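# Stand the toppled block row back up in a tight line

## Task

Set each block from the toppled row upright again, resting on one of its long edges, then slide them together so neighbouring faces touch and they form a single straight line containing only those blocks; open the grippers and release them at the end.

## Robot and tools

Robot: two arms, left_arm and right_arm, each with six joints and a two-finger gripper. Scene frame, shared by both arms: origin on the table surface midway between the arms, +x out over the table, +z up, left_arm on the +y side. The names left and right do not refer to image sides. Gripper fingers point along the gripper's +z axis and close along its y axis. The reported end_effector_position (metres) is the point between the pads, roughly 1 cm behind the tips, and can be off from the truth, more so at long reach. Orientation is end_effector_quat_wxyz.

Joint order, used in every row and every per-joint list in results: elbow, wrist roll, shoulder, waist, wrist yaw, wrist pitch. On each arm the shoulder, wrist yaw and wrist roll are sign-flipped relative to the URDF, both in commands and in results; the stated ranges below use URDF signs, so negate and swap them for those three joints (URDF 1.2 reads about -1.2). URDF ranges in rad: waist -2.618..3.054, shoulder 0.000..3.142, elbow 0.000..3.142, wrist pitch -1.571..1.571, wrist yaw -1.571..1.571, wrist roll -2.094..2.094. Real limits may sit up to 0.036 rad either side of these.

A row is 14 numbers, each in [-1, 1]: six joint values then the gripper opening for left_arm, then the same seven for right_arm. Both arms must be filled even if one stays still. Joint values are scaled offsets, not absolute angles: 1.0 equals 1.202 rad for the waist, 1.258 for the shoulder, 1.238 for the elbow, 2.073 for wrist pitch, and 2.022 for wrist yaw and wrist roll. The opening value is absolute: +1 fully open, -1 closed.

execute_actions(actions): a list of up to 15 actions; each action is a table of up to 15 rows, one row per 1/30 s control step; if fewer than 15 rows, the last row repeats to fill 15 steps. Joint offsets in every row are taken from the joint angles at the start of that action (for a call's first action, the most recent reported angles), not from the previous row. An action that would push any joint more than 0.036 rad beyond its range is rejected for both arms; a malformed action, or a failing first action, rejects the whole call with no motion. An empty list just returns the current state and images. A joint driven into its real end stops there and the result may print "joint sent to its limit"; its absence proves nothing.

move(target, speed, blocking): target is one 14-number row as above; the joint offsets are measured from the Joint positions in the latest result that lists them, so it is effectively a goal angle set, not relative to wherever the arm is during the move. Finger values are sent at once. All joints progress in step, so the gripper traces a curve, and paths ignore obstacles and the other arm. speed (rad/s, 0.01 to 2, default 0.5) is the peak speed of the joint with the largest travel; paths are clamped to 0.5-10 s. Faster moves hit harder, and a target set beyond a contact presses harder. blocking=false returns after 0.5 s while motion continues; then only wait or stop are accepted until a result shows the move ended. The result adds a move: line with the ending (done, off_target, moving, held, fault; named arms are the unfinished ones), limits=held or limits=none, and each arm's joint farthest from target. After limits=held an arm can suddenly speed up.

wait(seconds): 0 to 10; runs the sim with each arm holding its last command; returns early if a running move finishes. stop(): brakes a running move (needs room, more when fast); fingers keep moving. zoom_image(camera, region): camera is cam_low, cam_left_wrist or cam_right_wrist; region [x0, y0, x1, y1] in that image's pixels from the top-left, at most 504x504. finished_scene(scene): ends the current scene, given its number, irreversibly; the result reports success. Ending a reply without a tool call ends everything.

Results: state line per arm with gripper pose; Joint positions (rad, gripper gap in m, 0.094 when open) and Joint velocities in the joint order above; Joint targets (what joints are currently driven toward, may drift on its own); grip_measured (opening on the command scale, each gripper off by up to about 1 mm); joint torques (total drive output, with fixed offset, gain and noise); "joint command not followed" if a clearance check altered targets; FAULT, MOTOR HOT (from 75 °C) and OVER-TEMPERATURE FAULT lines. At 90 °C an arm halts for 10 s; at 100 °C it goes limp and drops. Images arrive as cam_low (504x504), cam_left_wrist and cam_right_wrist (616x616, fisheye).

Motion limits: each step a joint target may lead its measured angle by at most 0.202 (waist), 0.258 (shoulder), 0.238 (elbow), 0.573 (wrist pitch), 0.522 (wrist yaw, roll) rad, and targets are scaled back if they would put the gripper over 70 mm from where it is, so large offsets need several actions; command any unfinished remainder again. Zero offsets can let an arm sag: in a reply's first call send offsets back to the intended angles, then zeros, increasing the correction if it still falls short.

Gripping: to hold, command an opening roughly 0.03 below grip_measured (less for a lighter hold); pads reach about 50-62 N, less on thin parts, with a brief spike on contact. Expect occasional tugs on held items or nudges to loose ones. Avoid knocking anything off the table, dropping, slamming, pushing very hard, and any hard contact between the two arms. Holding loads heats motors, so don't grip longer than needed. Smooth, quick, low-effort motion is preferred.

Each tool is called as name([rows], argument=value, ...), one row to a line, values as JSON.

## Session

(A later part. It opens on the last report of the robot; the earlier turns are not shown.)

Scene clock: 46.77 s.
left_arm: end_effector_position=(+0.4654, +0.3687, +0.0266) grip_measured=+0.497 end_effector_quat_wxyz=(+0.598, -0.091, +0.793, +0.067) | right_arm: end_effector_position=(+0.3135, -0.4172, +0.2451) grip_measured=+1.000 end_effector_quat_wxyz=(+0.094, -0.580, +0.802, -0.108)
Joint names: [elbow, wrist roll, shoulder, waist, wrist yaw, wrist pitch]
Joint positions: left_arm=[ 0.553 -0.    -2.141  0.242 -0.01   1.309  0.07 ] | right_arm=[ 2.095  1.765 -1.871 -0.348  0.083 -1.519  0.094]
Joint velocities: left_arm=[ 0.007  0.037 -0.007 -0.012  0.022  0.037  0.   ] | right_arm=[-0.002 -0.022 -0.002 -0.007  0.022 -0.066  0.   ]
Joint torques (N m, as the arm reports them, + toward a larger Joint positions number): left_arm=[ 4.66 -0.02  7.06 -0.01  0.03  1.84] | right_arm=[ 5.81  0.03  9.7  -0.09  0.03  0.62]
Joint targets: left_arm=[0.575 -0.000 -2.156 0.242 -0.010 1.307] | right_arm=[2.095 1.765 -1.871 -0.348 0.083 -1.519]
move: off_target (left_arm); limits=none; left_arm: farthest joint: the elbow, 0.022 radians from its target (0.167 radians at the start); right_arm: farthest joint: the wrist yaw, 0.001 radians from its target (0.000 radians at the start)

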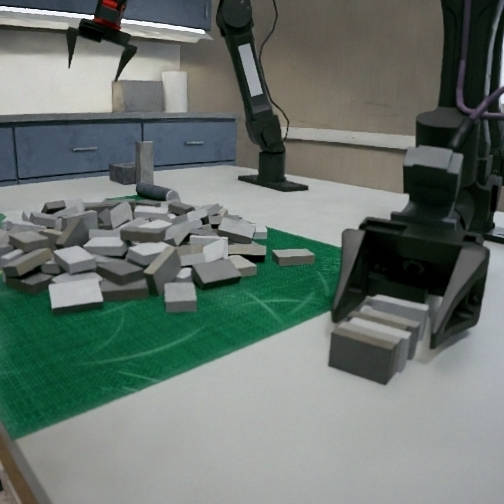

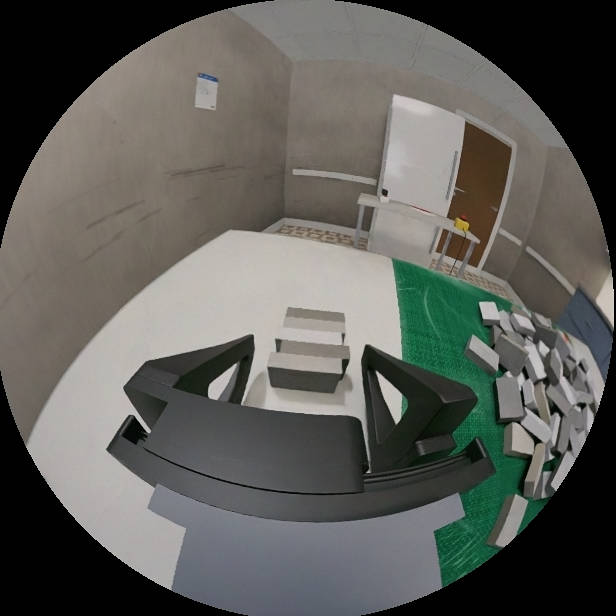

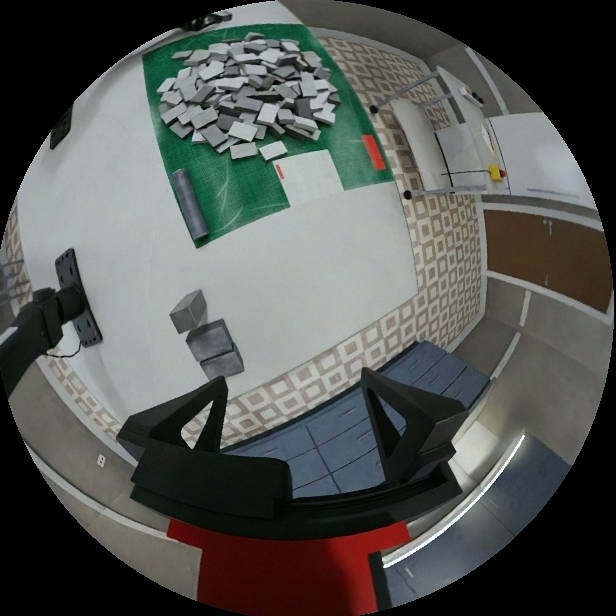

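execute_actions([
  [[0,0,0,0,0,-0.02,0.5,0,0,0,0,0,0,1]],
  [[0,0,0,0,0,0,0.15,0,0,0,0,0,0,1]],
  [[0,0,0,0,0,0,0,0,0,0,0,0,0,1]],
  [[0,0,0,0,0,0,-0.15,0,0,0,0,0,0,1]],
  [[0,0,0,0,0,0,-0.15,0,0,0,0,0,0,1]],
  [[0,0,0,0,0,0,0.5,0,0,0,0,0,0,1]],
  [[0,0,0.07,0,0,0,0.5,0,0,0,0,0,0,1]],
])

move(target=[0.315,0,0.11,0,0,-0.45,0.5,0,0,0,0,0,0,1])

Scene clock: 50.87 s.
left_arm: end_effector_position=(+0.4715, +0.3701, +0.0646) grip_measured=+0.497 end_effector_quat_wxyz=(+0.632, -0.088, +0.767, +0.071) | right_arm: end_effector_position=(+0.3133, -0.4177, +0.2451) grip_measured=+1.000 end_effector_quat_wxyz=(+0.093, -0.579, +0.802, -0.109)
Joint names: [elbow, wrist roll, shoulder, waist, wrist yaw, wrist pitch]
Joint positions: left_arm=[ 0.553 -0.    -2.055  0.242 -0.01   1.309  0.07 ] | right_arm=[ 2.095  1.765 -1.871 -0.348  0.08  -1.519  0.094]
Joint velocities: left_arm=[-0.012  0.037  0.012  0.007 -0.051  0.022 -0.001] | right_arm=[-0.007 -0.007  0.027 -0.012 -0.066 -0.066  0.   ]
Joint torques (N m, as the arm reports them, + toward a larger Joint positions number): left_arm=[ 3.58  0.01  8.14 -0.1   0.04  1.77] | right_arm=[ 5.75  0.07  9.62 -0.11  0.03  0.6 ]
Joint targets: left_arm=[0.553 -0.000 -2.052 0.242 -0.010 1.294] | right_arm=[2.095 1.765 -1.871 -0.348 0.080 -1.519]

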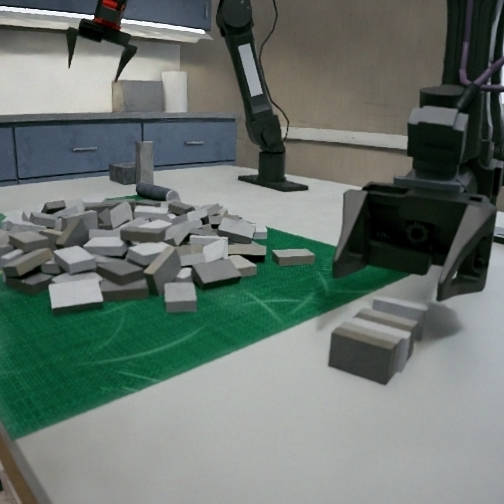

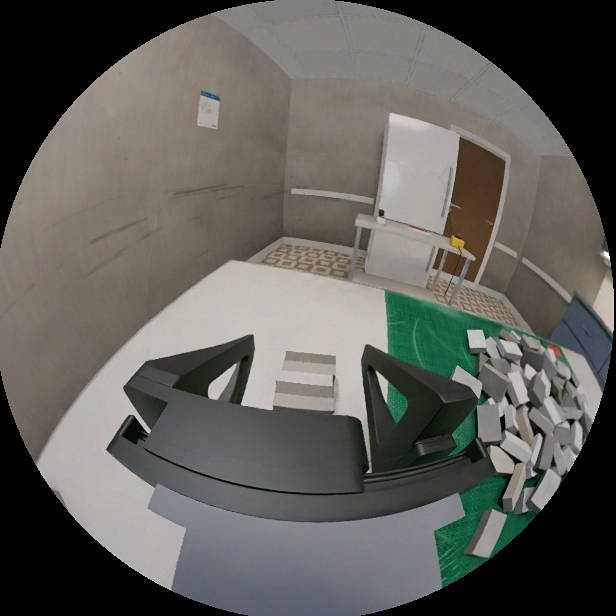

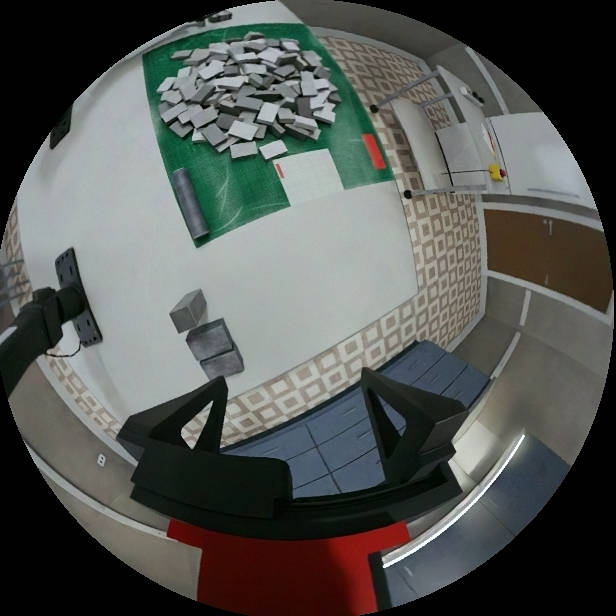

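Scene clock: 53.50 s.
left_arm: end_effector_position=(+0.5047, +0.3781, +0.0481) grip_measured=+0.497 end_effector_quat_wxyz=(+0.459, -0.102, +0.881, +0.050) | right_arm: end_effector_position=(+0.3132, -0.4177, +0.2450) grip_measured=+1.000 end_effector_quat_wxyz=(+0.092, -0.579, +0.802, -0.109)
Joint names: [elbow, wrist roll, shoulder, waist, wrist yaw, wrist pitch]
Joint positions: left_arm=[ 0.922 -0.    -1.93   0.242 -0.01   0.397  0.07 ] | right_arm=[ 2.095  1.765 -1.871 -0.348  0.079 -1.519  0.094]
Joint velocities: left_arm=[ 0.007 -0.022  0.002 -0.012  0.037  0.007  0.   ] | right_arm=[ 0.002 -0.007 -0.012 -0.002  0.022 -0.007  0.   ]
Joint torques (N m, as the arm reports them, + toward a larger Joint positions number): left_arm=[ 7.33 -0.03  9.98 -0.12  0.05  1.5 ] | right_arm=[5.71 0.04 9.72 0.07 0.03 0.62]
Joint targets: left_arm=[0.943 -0.000 -1.916 0.242 -0.010 0.376] | right_arm=[2.095 1.765 -1.871 -0.348 0.080 -1.519]
move: off_target (left_arm); limits=none; left_arm: farthest joint: the elbow, 0.021 radians from its target (0.390 radians at the start); right_arm: farthest joint: the wrist yaw, 0.001 radians from its target (0.000 radians at the start)

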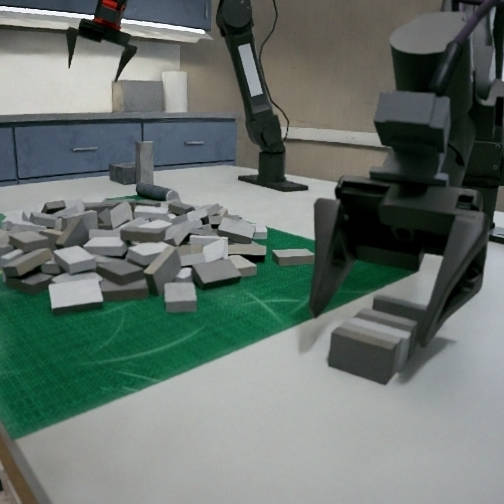

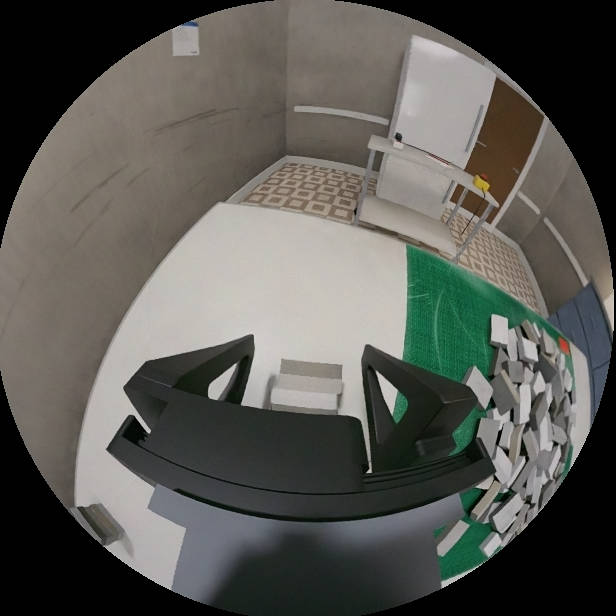

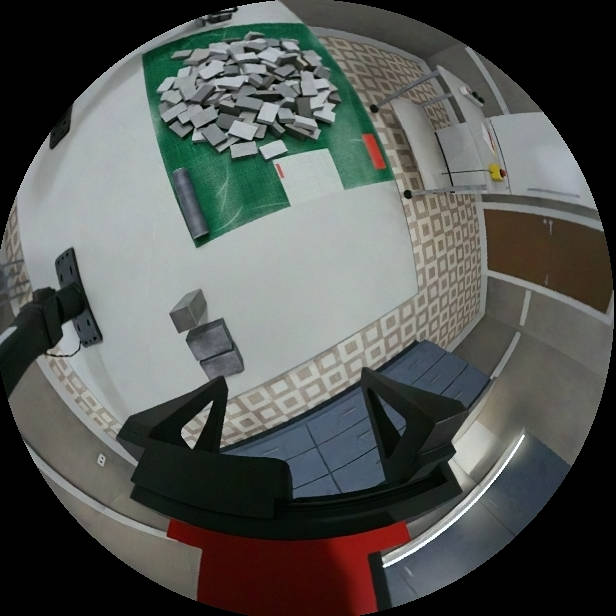

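move(target=[0,0,-0.052,0,0,-0.022,0.5,0,0,0,0,0,0,1], speed=0.1)

execute_actions([
  [[0,0,0,0,0,0,0.15,0,0,0,0,0,0,1]],
  [[0,0,0,0,0,0,0,0,0,0,0,0,0,1]],
  [[0,0,0,0,0,0,-0.15,0,0,0,0,0,0,1]],
  [[0,0,0,0,0,0,-0.15,0,0,0,0,0,0,1]],
  [[0,0,0,0,0,0,0.5,0,0,0,0,0,0,1]],
  [[0,0,0.1,0,0,0,1,0,0,0,0,0,0,1]],
  [[0,0,0.06,0,0,0,1,0,0,0,0,0,0,1]],
])

move(target=[0.842,0.774,-0.33,0,0,-0.745,1,0,0,0,0,0,0,1], speed=0.8)

Scene clock: 55.03 s.
left_arm: end_effector_position=(+0.4961, +0.3760, +0.0168) grip_measured=+0.497 end_effector_quat_wxyz=(+0.423, -0.104, +0.899, +0.046) | right_arm: end_effector_position=(+0.3132, -0.4178, +0.2450) grip_measured=+1.000 end_effector_quat_wxyz=(+0.092, -0.579, +0.802, -0.109)
Joint names: [elbow, wrist roll, shoulder, waist, wrist yaw, wrist pitch]
Joint positions: left_arm=[ 0.922 -0.    -1.984  0.242 -0.01   0.37   0.07 ] | right_arm=[ 2.095  1.765 -1.871 -0.348  0.079 -1.519  0.094]
Joint velocities: left_arm=[-0.002 -0.037 -0.007 -0.007  0.007 -0.037  0.   ] | right_arm=[ 0.002  0.007  0.007  0.002  0.022 -0.051  0.   ]
Joint torques (N m, as the arm reports them, + toward a larger Joint positions number): left_arm=[ 5.57 -0.02  8.43  0.    0.05  1.45] | right_arm=[ 5.99  0.03  9.72 -0.1   0.08  0.6 ]
Joint targets: left_arm=[0.922 -0.000 -1.995 0.242 -0.010 0.351] | right_arm=[2.095 1.765 -1.871 -0.348 0.079 -1.519]
move: done; limits=none; left_arm: farthest joint: the wrist pitch, 0.019 radians from its target (0.045 radians at the start); right_arm: farthest joint: the waist, 0.000 radians from its target (0.000 radians at the start)

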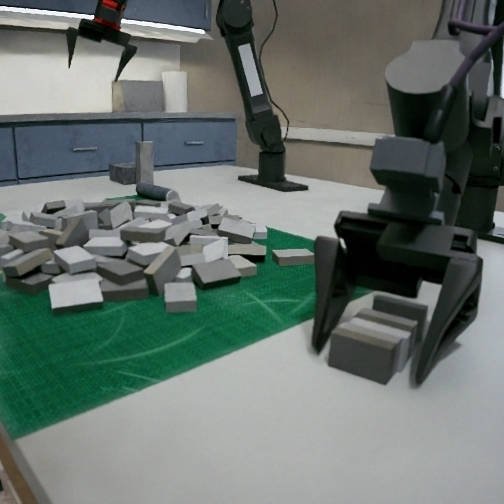

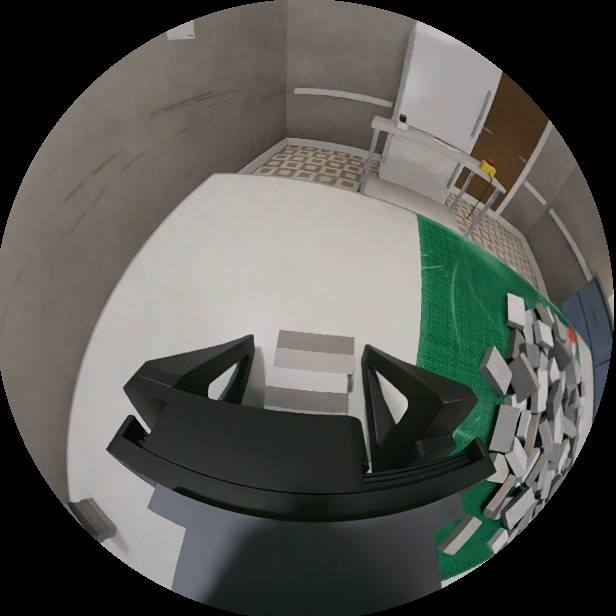

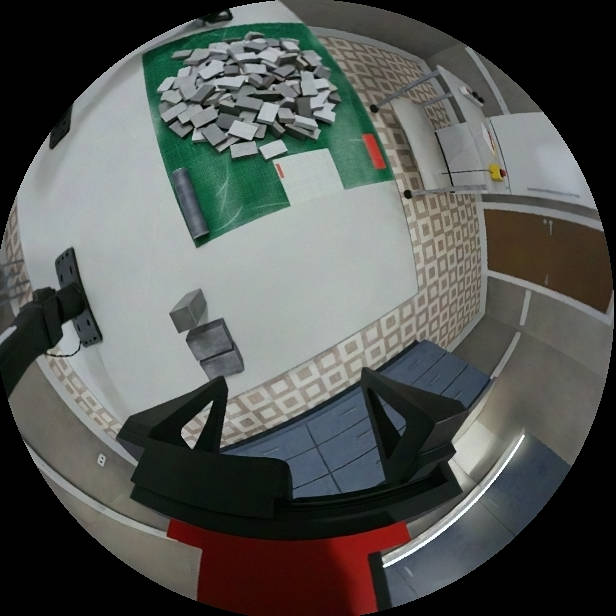

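Scene clock: 58.53 s.
left_arm: end_effector_position=(+0.5085, +0.3788, +0.1178) grip_measured=+1.000 end_effector_quat_wxyz=(+0.522, -0.097, +0.845, +0.057) | right_arm: end_effector_position=(+0.3130, -0.4182, +0.2450) grip_measured=+1.000 end_effector_quat_wxyz=(+0.091, -0.579, +0.803, -0.109)
Joint names: [elbow, wrist roll, shoulder, waist, wrist yaw, wrist pitch]
Joint positions: left_arm=[ 0.915 -0.    -1.78   0.242 -0.011  0.4    0.094] | right_arm=[ 2.095  1.765 -1.871 -0.348  0.076 -1.519  0.094]
Joint velocities: left_arm=[ 0.012  0.007  0.002 -0.012  0.007  0.022  0.   ] | right_arm=[-0.007 -0.007  0.037 -0.022 -0.007 -0.037  0.   ]
Joint torques (N m, as the arm reports them, + toward a larger Joint positions number): left_arm=[ 6.33 -0.01  8.58 -0.03  0.04  1.68] | right_arm=[5.65 0.04 9.77 0.09 0.01 0.61]
Joint targets: left_arm=[0.915 -0.000 -1.776 0.242 -0.011 0.388] | right_arm=[2.095 1.765 -1.871 -0.348 0.076 -1.519]

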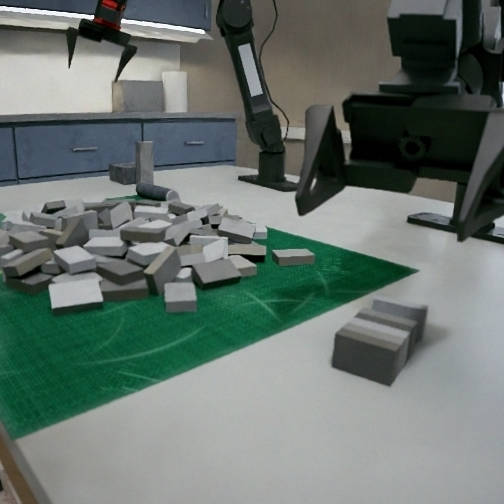

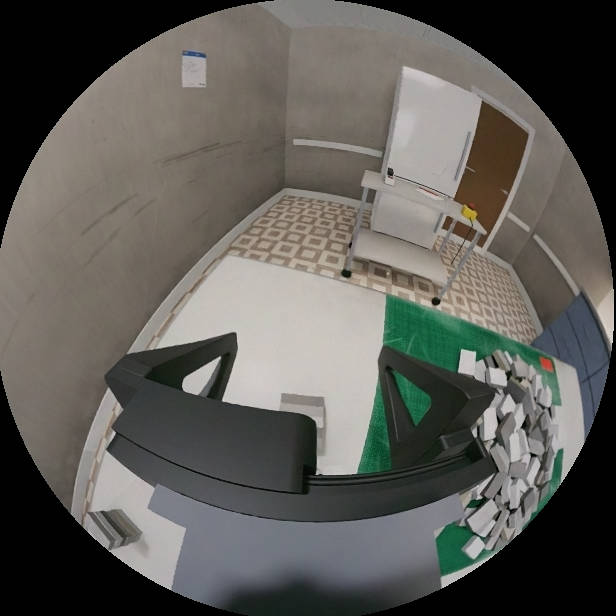

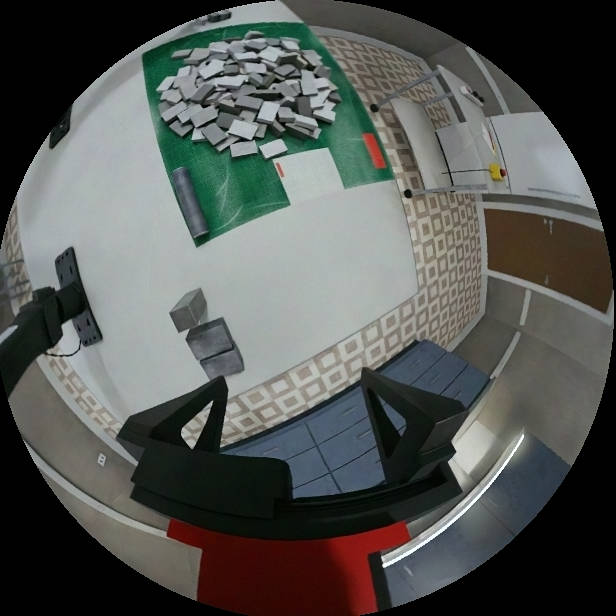

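Scene clock: 61.37 s.
left_arm: end_effector_position=(+0.4800, +0.3719, +0.0889) grip_measured=+1.000 end_effector_quat_wxyz=(-0.074, +0.777, -0.622, +0.065) | right_arm: end_effector_position=(+0.3129, -0.4183, +0.2450) grip_measured=+1.000 end_effector_quat_wxyz=(+0.091, -0.579, +0.803, -0.109)
Joint names: [elbow, wrist roll, shoulder, waist, wrist yaw, wrist pitch]
Joint positions: left_arm=[ 1.934  1.557 -2.182  0.242 -0.011 -1.124  0.094] | right_arm=[ 2.095  1.765 -1.871 -0.348  0.076 -1.519  0.094]
Joint velocities: left_arm=[ 0.017 -0.007  0.002 -0.012 -0.007  0.007  0.   ] | right_arm=[-0.007  0.007 -0.002 -0.012  0.125 -0.051  0.   ]
Joint torques (N m, as the arm reports them, + toward a larger Joint positions number): left_arm=[ 7.99  0.   10.73 -0.06  0.05  0.56] | right_arm=[5.69 0.02 9.7  0.09 0.02 0.61]
Joint targets: left_arm=[1.958 1.565 -2.195 0.242 -0.011 -1.144] | right_arm=[2.095 1.765 -1.871 -0.348 0.076 -1.519]
move: off_target (left_arm); limits=none; left_arm: farthest joint: the elbow, 0.024 radians from its target (1.042 radians at the start); right_arm: farthest joint: the waist, 0.000 radians from its target (0.000 radians at the start)

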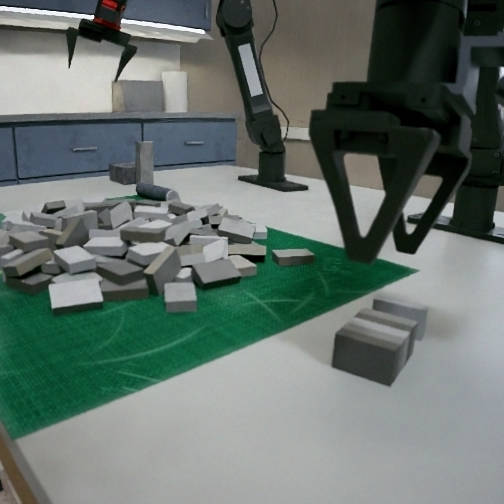

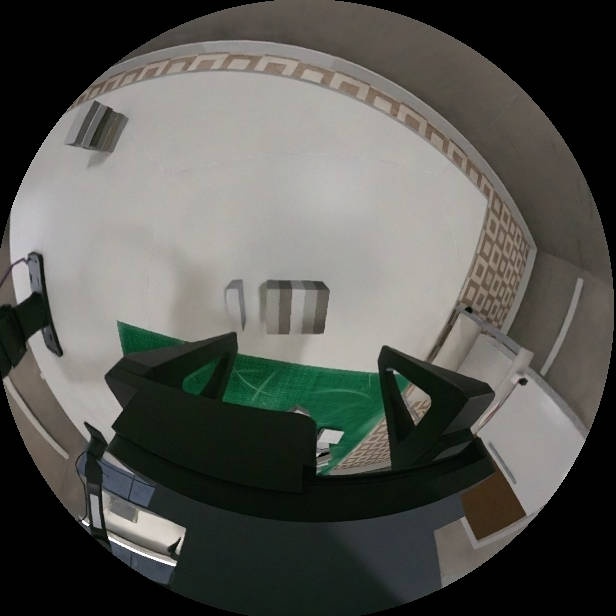

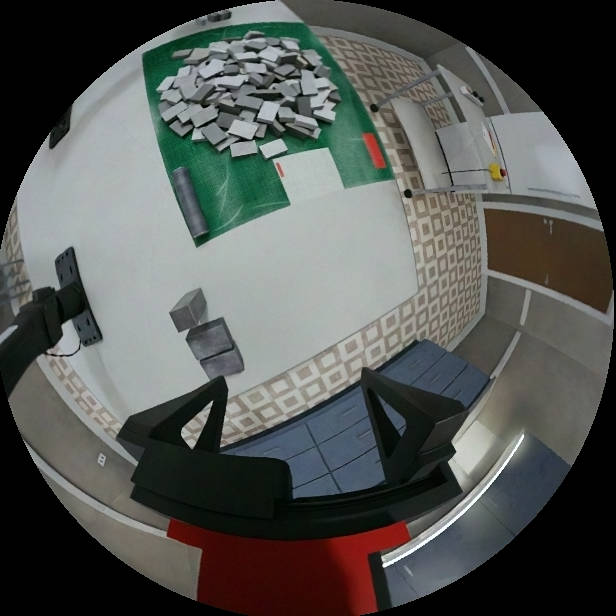

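Span ≈ .414–.496, tight.

move(target=[0,0,-0.088,0,0,-0.026,1,0,0,0,0,0,0,1], speed=0.15)

Scene clock: 62.77 s.
left_arm: end_effector_position=(+0.4662, +0.3686, +0.0421) grip_measured=+1.000 end_effector_quat_wxyz=(-0.020, +0.781, -0.624, +0.023) | right_arm: end_effector_position=(+0.3129, -0.4184, +0.2450) grip_measured=+1.000 end_effector_quat_wxyz=(+0.091, -0.579, +0.803, -0.109)
Joint names: [elbow, wrist roll, shoulder, waist, wrist yaw, wrist pitch]
Joint positions: left_arm=[ 1.934  1.558 -2.285  0.242 -0.011 -1.16   0.094] | right_arm=[ 2.095  1.765 -1.871 -0.348  0.075 -1.519  0.094]
Joint velocities: left_arm=[-0.002 -0.051 -0.002  0.007 -0.022  0.007  0.   ] | right_arm=[ 0.002 -0.007  0.017 -0.007  0.051 -0.051  0.   ]
Joint torques (N m, as the arm reports them, + toward a larger Joint positions number): left_arm=[ 5.89  0.01 11.64  0.04  0.06  0.27] | right_arm=[5.63 0.02 9.63 0.03 0.03 0.6 ]
Joint targets: left_arm=[1.934 1.557 -2.293 0.242 -0.011 -1.178] | right_arm=[2.095 1.765 -1.871 -0.348 0.076 -1.519]
move: done; limits=none; left_arm: farthest joint: the wrist pitch, 0.018 radians from its target (0.053 radians at the start); right_arm: farthest joint: the wrist yaw, 0.001 radians from its target (0.000 radians at the start)

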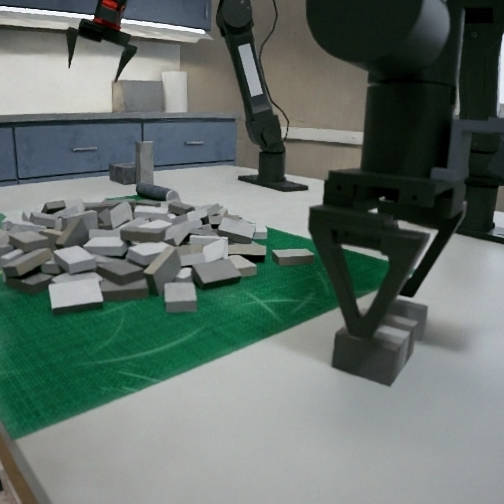

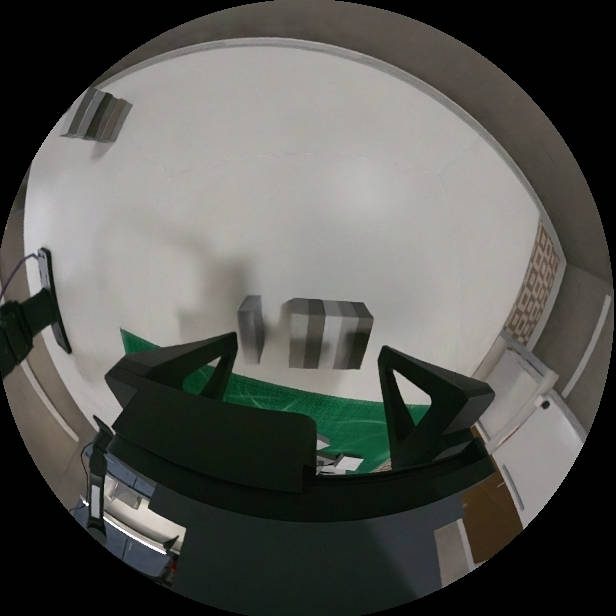

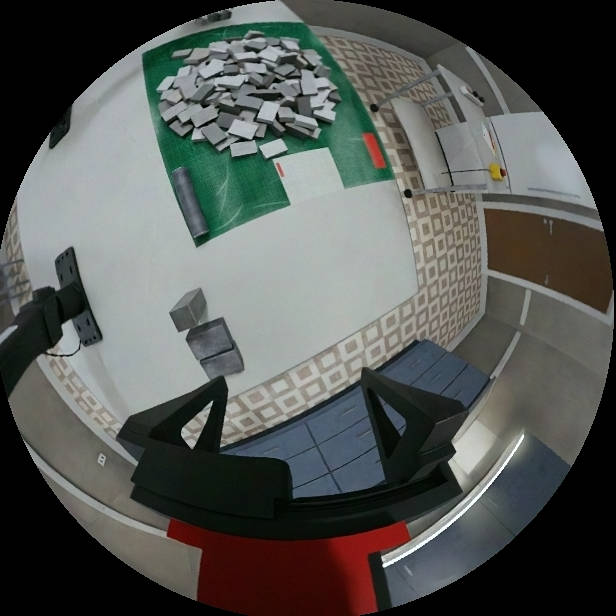

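move(target=[0,0,-0.055,0,0,0.008,1,0,0,0,0,0,0,1], speed=0.06)

execute_actions([
  [[0,0,0,0,0,0,0.8,0,0,0,0,0,0,1]],
  [[0,0,0,0,0,0,0.65,0,0,0,0,0,0,1]],
  [[0,0,0,0,0,0,0.5,0,0,0,0,0,0,1]],
  [[0,0,0,0,0,0,0.38,0,0,0,0,0,0,1]],
  [[0,0,0,0,0,0,0.27,0,0,0,0,0,0,1]],
  [[0,0,0,0,0,0,0.27,0,0,0,0,0,0,1]],
])

execute_actions([
  [[0,0,0,0,0,0,0.4,0,0,0,0,0,0,1]],
  [[0,0,0,0,0,0,1,0,0,0,0,0,0,1]],
  [[0,0,0.07,0,0,0,1,0,0,0,0,0,0,1]],
  [[0,0,0.07,0,0,0,1,0,0,0,0,0,0,1]],
])

Scene clock: 64.83 s.
left_arm: end_effector_position=(+0.4645, +0.3682, +0.0168) grip_measured=+1.000 end_effector_quat_wxyz=(-0.003, +0.781, -0.624, +0.009) | right_arm: end_effector_position=(+0.3129, -0.4184, +0.2450) grip_measured=+1.000 end_effector_quat_wxyz=(+0.090, -0.579, +0.803, -0.110)
Joint names: [elbow, wrist roll, shoulder, waist, wrist yaw, wrist pitch]
Joint positions: left_arm=[ 1.934  1.558 -2.343  0.242 -0.011 -1.146  0.094] | right_arm=[ 2.095  1.765 -1.871 -0.348  0.075 -1.519  0.094]
Joint velocities: left_arm=[-0.002  0.037  0.007  0.002 -0.051  0.051  0.   ] | right_arm=[0.002 0.007 0.012 0.002 0.051 0.022 0.   ]
Joint torques (N m, as the arm reports them, + toward a larger Joint positions number): left_arm=[ 5.88  0.   11.84  0.06  0.02  0.37] | right_arm=[ 5.65  0.02  9.62 -0.18  0.02  0.64]
Joint targets: left_arm=[1.934 1.558 -2.354 0.242 -0.011 -1.143] | right_arm=[2.095 1.765 -1.871 -0.348 0.075 -1.519]
move: done; limits=none; left_arm: farthest joint: the shoulder, 0.011 radians from its target (0.069 radians at the start); right_arm: farthest joint: the waist, 0.000 radians from its target (0.000 radians at the start)

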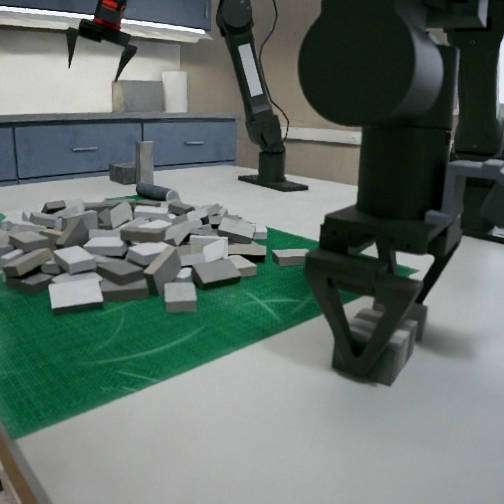

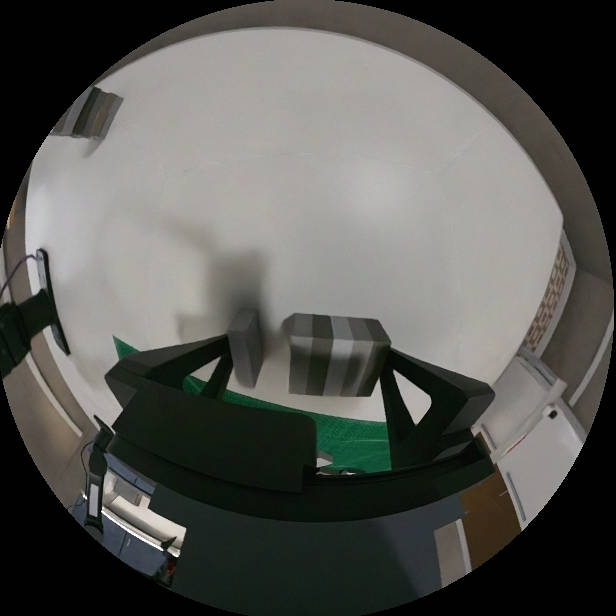

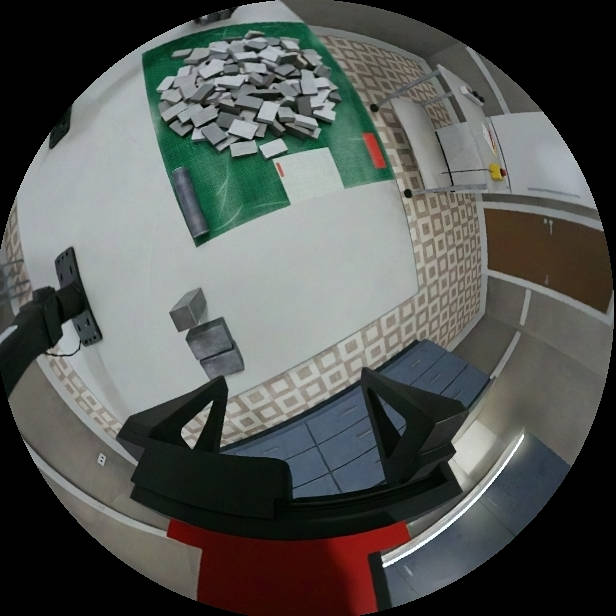

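Scene clock: 67.83 s.
left_arm: end_effector_position=(+0.4699, +0.3695, +0.0170) grip_measured=+0.306 end_effector_quat_wxyz=(-0.011, +0.781, -0.624, +0.016) | right_arm: end_effector_position=(+0.3127, -0.4187, +0.2450) grip_measured=+1.000 end_effector_quat_wxyz=(+0.090, -0.579, +0.803, -0.110)
Joint names: [elbow, wrist roll, shoulder, waist, wrist yaw, wrist pitch]
Joint positions: left_arm=[ 1.934  1.558 -2.343  0.242 -0.011 -1.124  0.061] | right_arm=[ 2.095  1.765 -1.871 -0.348  0.073 -1.519  0.094]
Joint velocities: left_arm=[-0.002  0.007  0.007  0.002  0.095 -0.022 -0.   ] | right_arm=[-0.002 -0.007  0.007 -0.002  0.022 -0.051  0.   ]
Joint torques (N m, as the arm reports them, + toward a larger Joint positions number): left_arm=[ 6.04 -0.03 12.74  0.12  0.03  0.42] | right_arm=[5.71 0.02 9.67 0.08 0.06 0.61]
Joint targets: left_arm=[1.934 1.558 -2.343 0.242 -0.011 -1.124] | right_arm=[2.095 1.765 -1.871 -0.348 0.073 -1.519]

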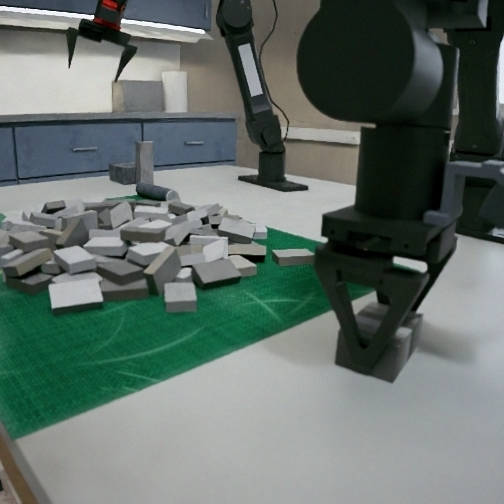

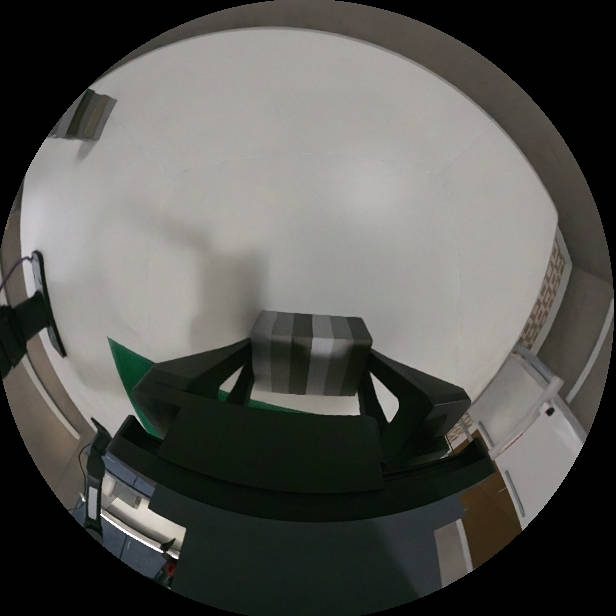

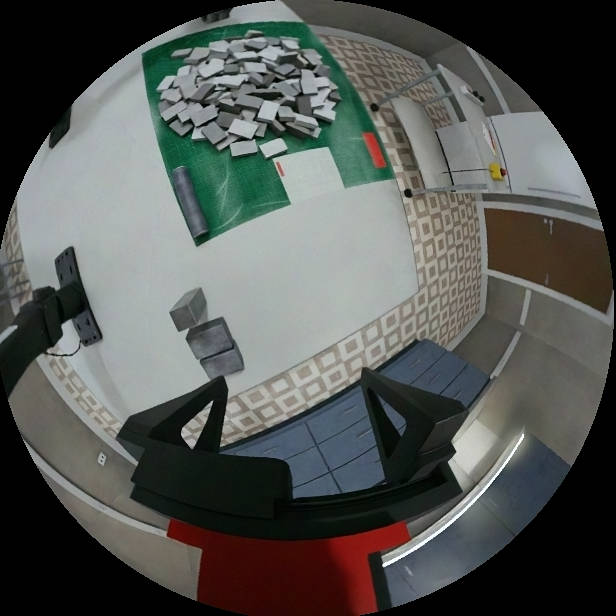

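Scene clock: 69.83 s.
left_arm: end_effector_position=(+0.4812, +0.3722, +0.1002) grip_measured=+1.000 end_effector_quat_wxyz=(-0.086, +0.776, -0.621, +0.074) | right_arm: end_effector_position=(+0.3126, -0.4190, +0.2449) grip_measured=+1.000 end_effector_quat_wxyz=(+0.089, -0.579, +0.803, -0.110)
Joint names: [elbow, wrist roll, shoulder, waist, wrist yaw, wrist pitch]
Joint positions: left_arm=[ 1.928  1.558 -2.155  0.242 -0.011 -1.117  0.094] | right_arm=[ 2.095  1.765 -1.871 -0.348  0.071 -1.519  0.094]
Joint velocities: left_arm=[-0.027  0.037  0.012 -0.007 -0.022 -0.022  0.   ] | right_arm=[ 0.002  0.051 -0.022  0.002 -0.037  0.007  0.   ]
Joint torques (N m, as the arm reports them, + toward a larger Joint positions number): left_arm=[ 6.6   0.   11.06  0.09  0.05  0.72] | right_arm=[ 5.76  0.    9.6  -0.02  0.03  0.61]
Joint targets: left_arm=[1.931 1.558 -2.161 0.242 -0.011 -1.121] | right_arm=[2.095 1.765 -1.871 -0.348 0.072 -1.519]

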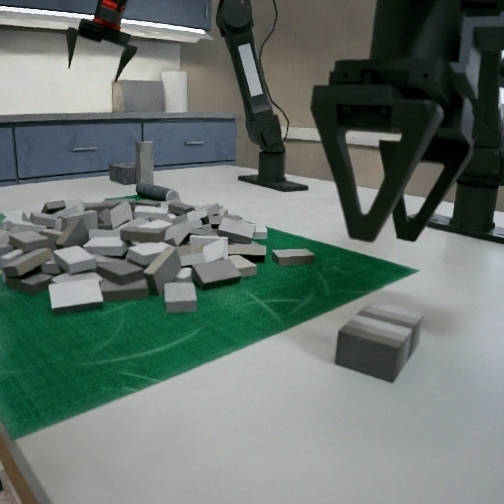

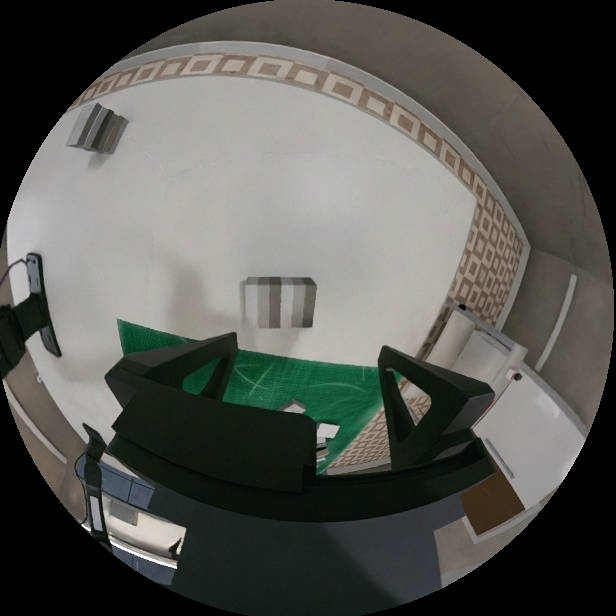

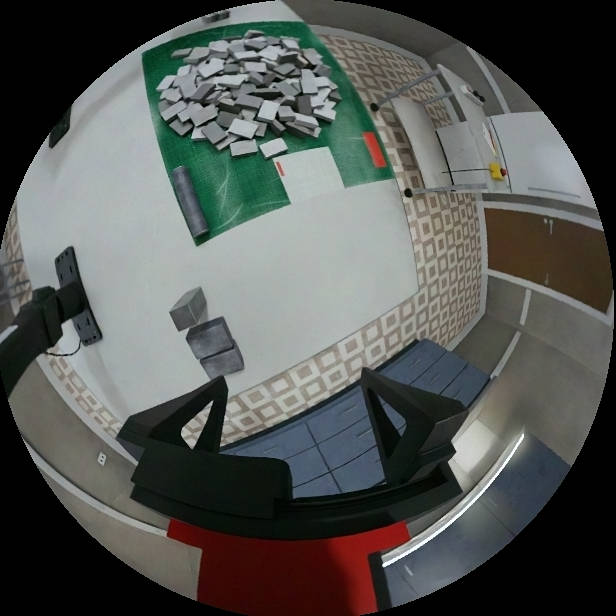

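finished_scene(scene=2)

The scene is finished: the task was done.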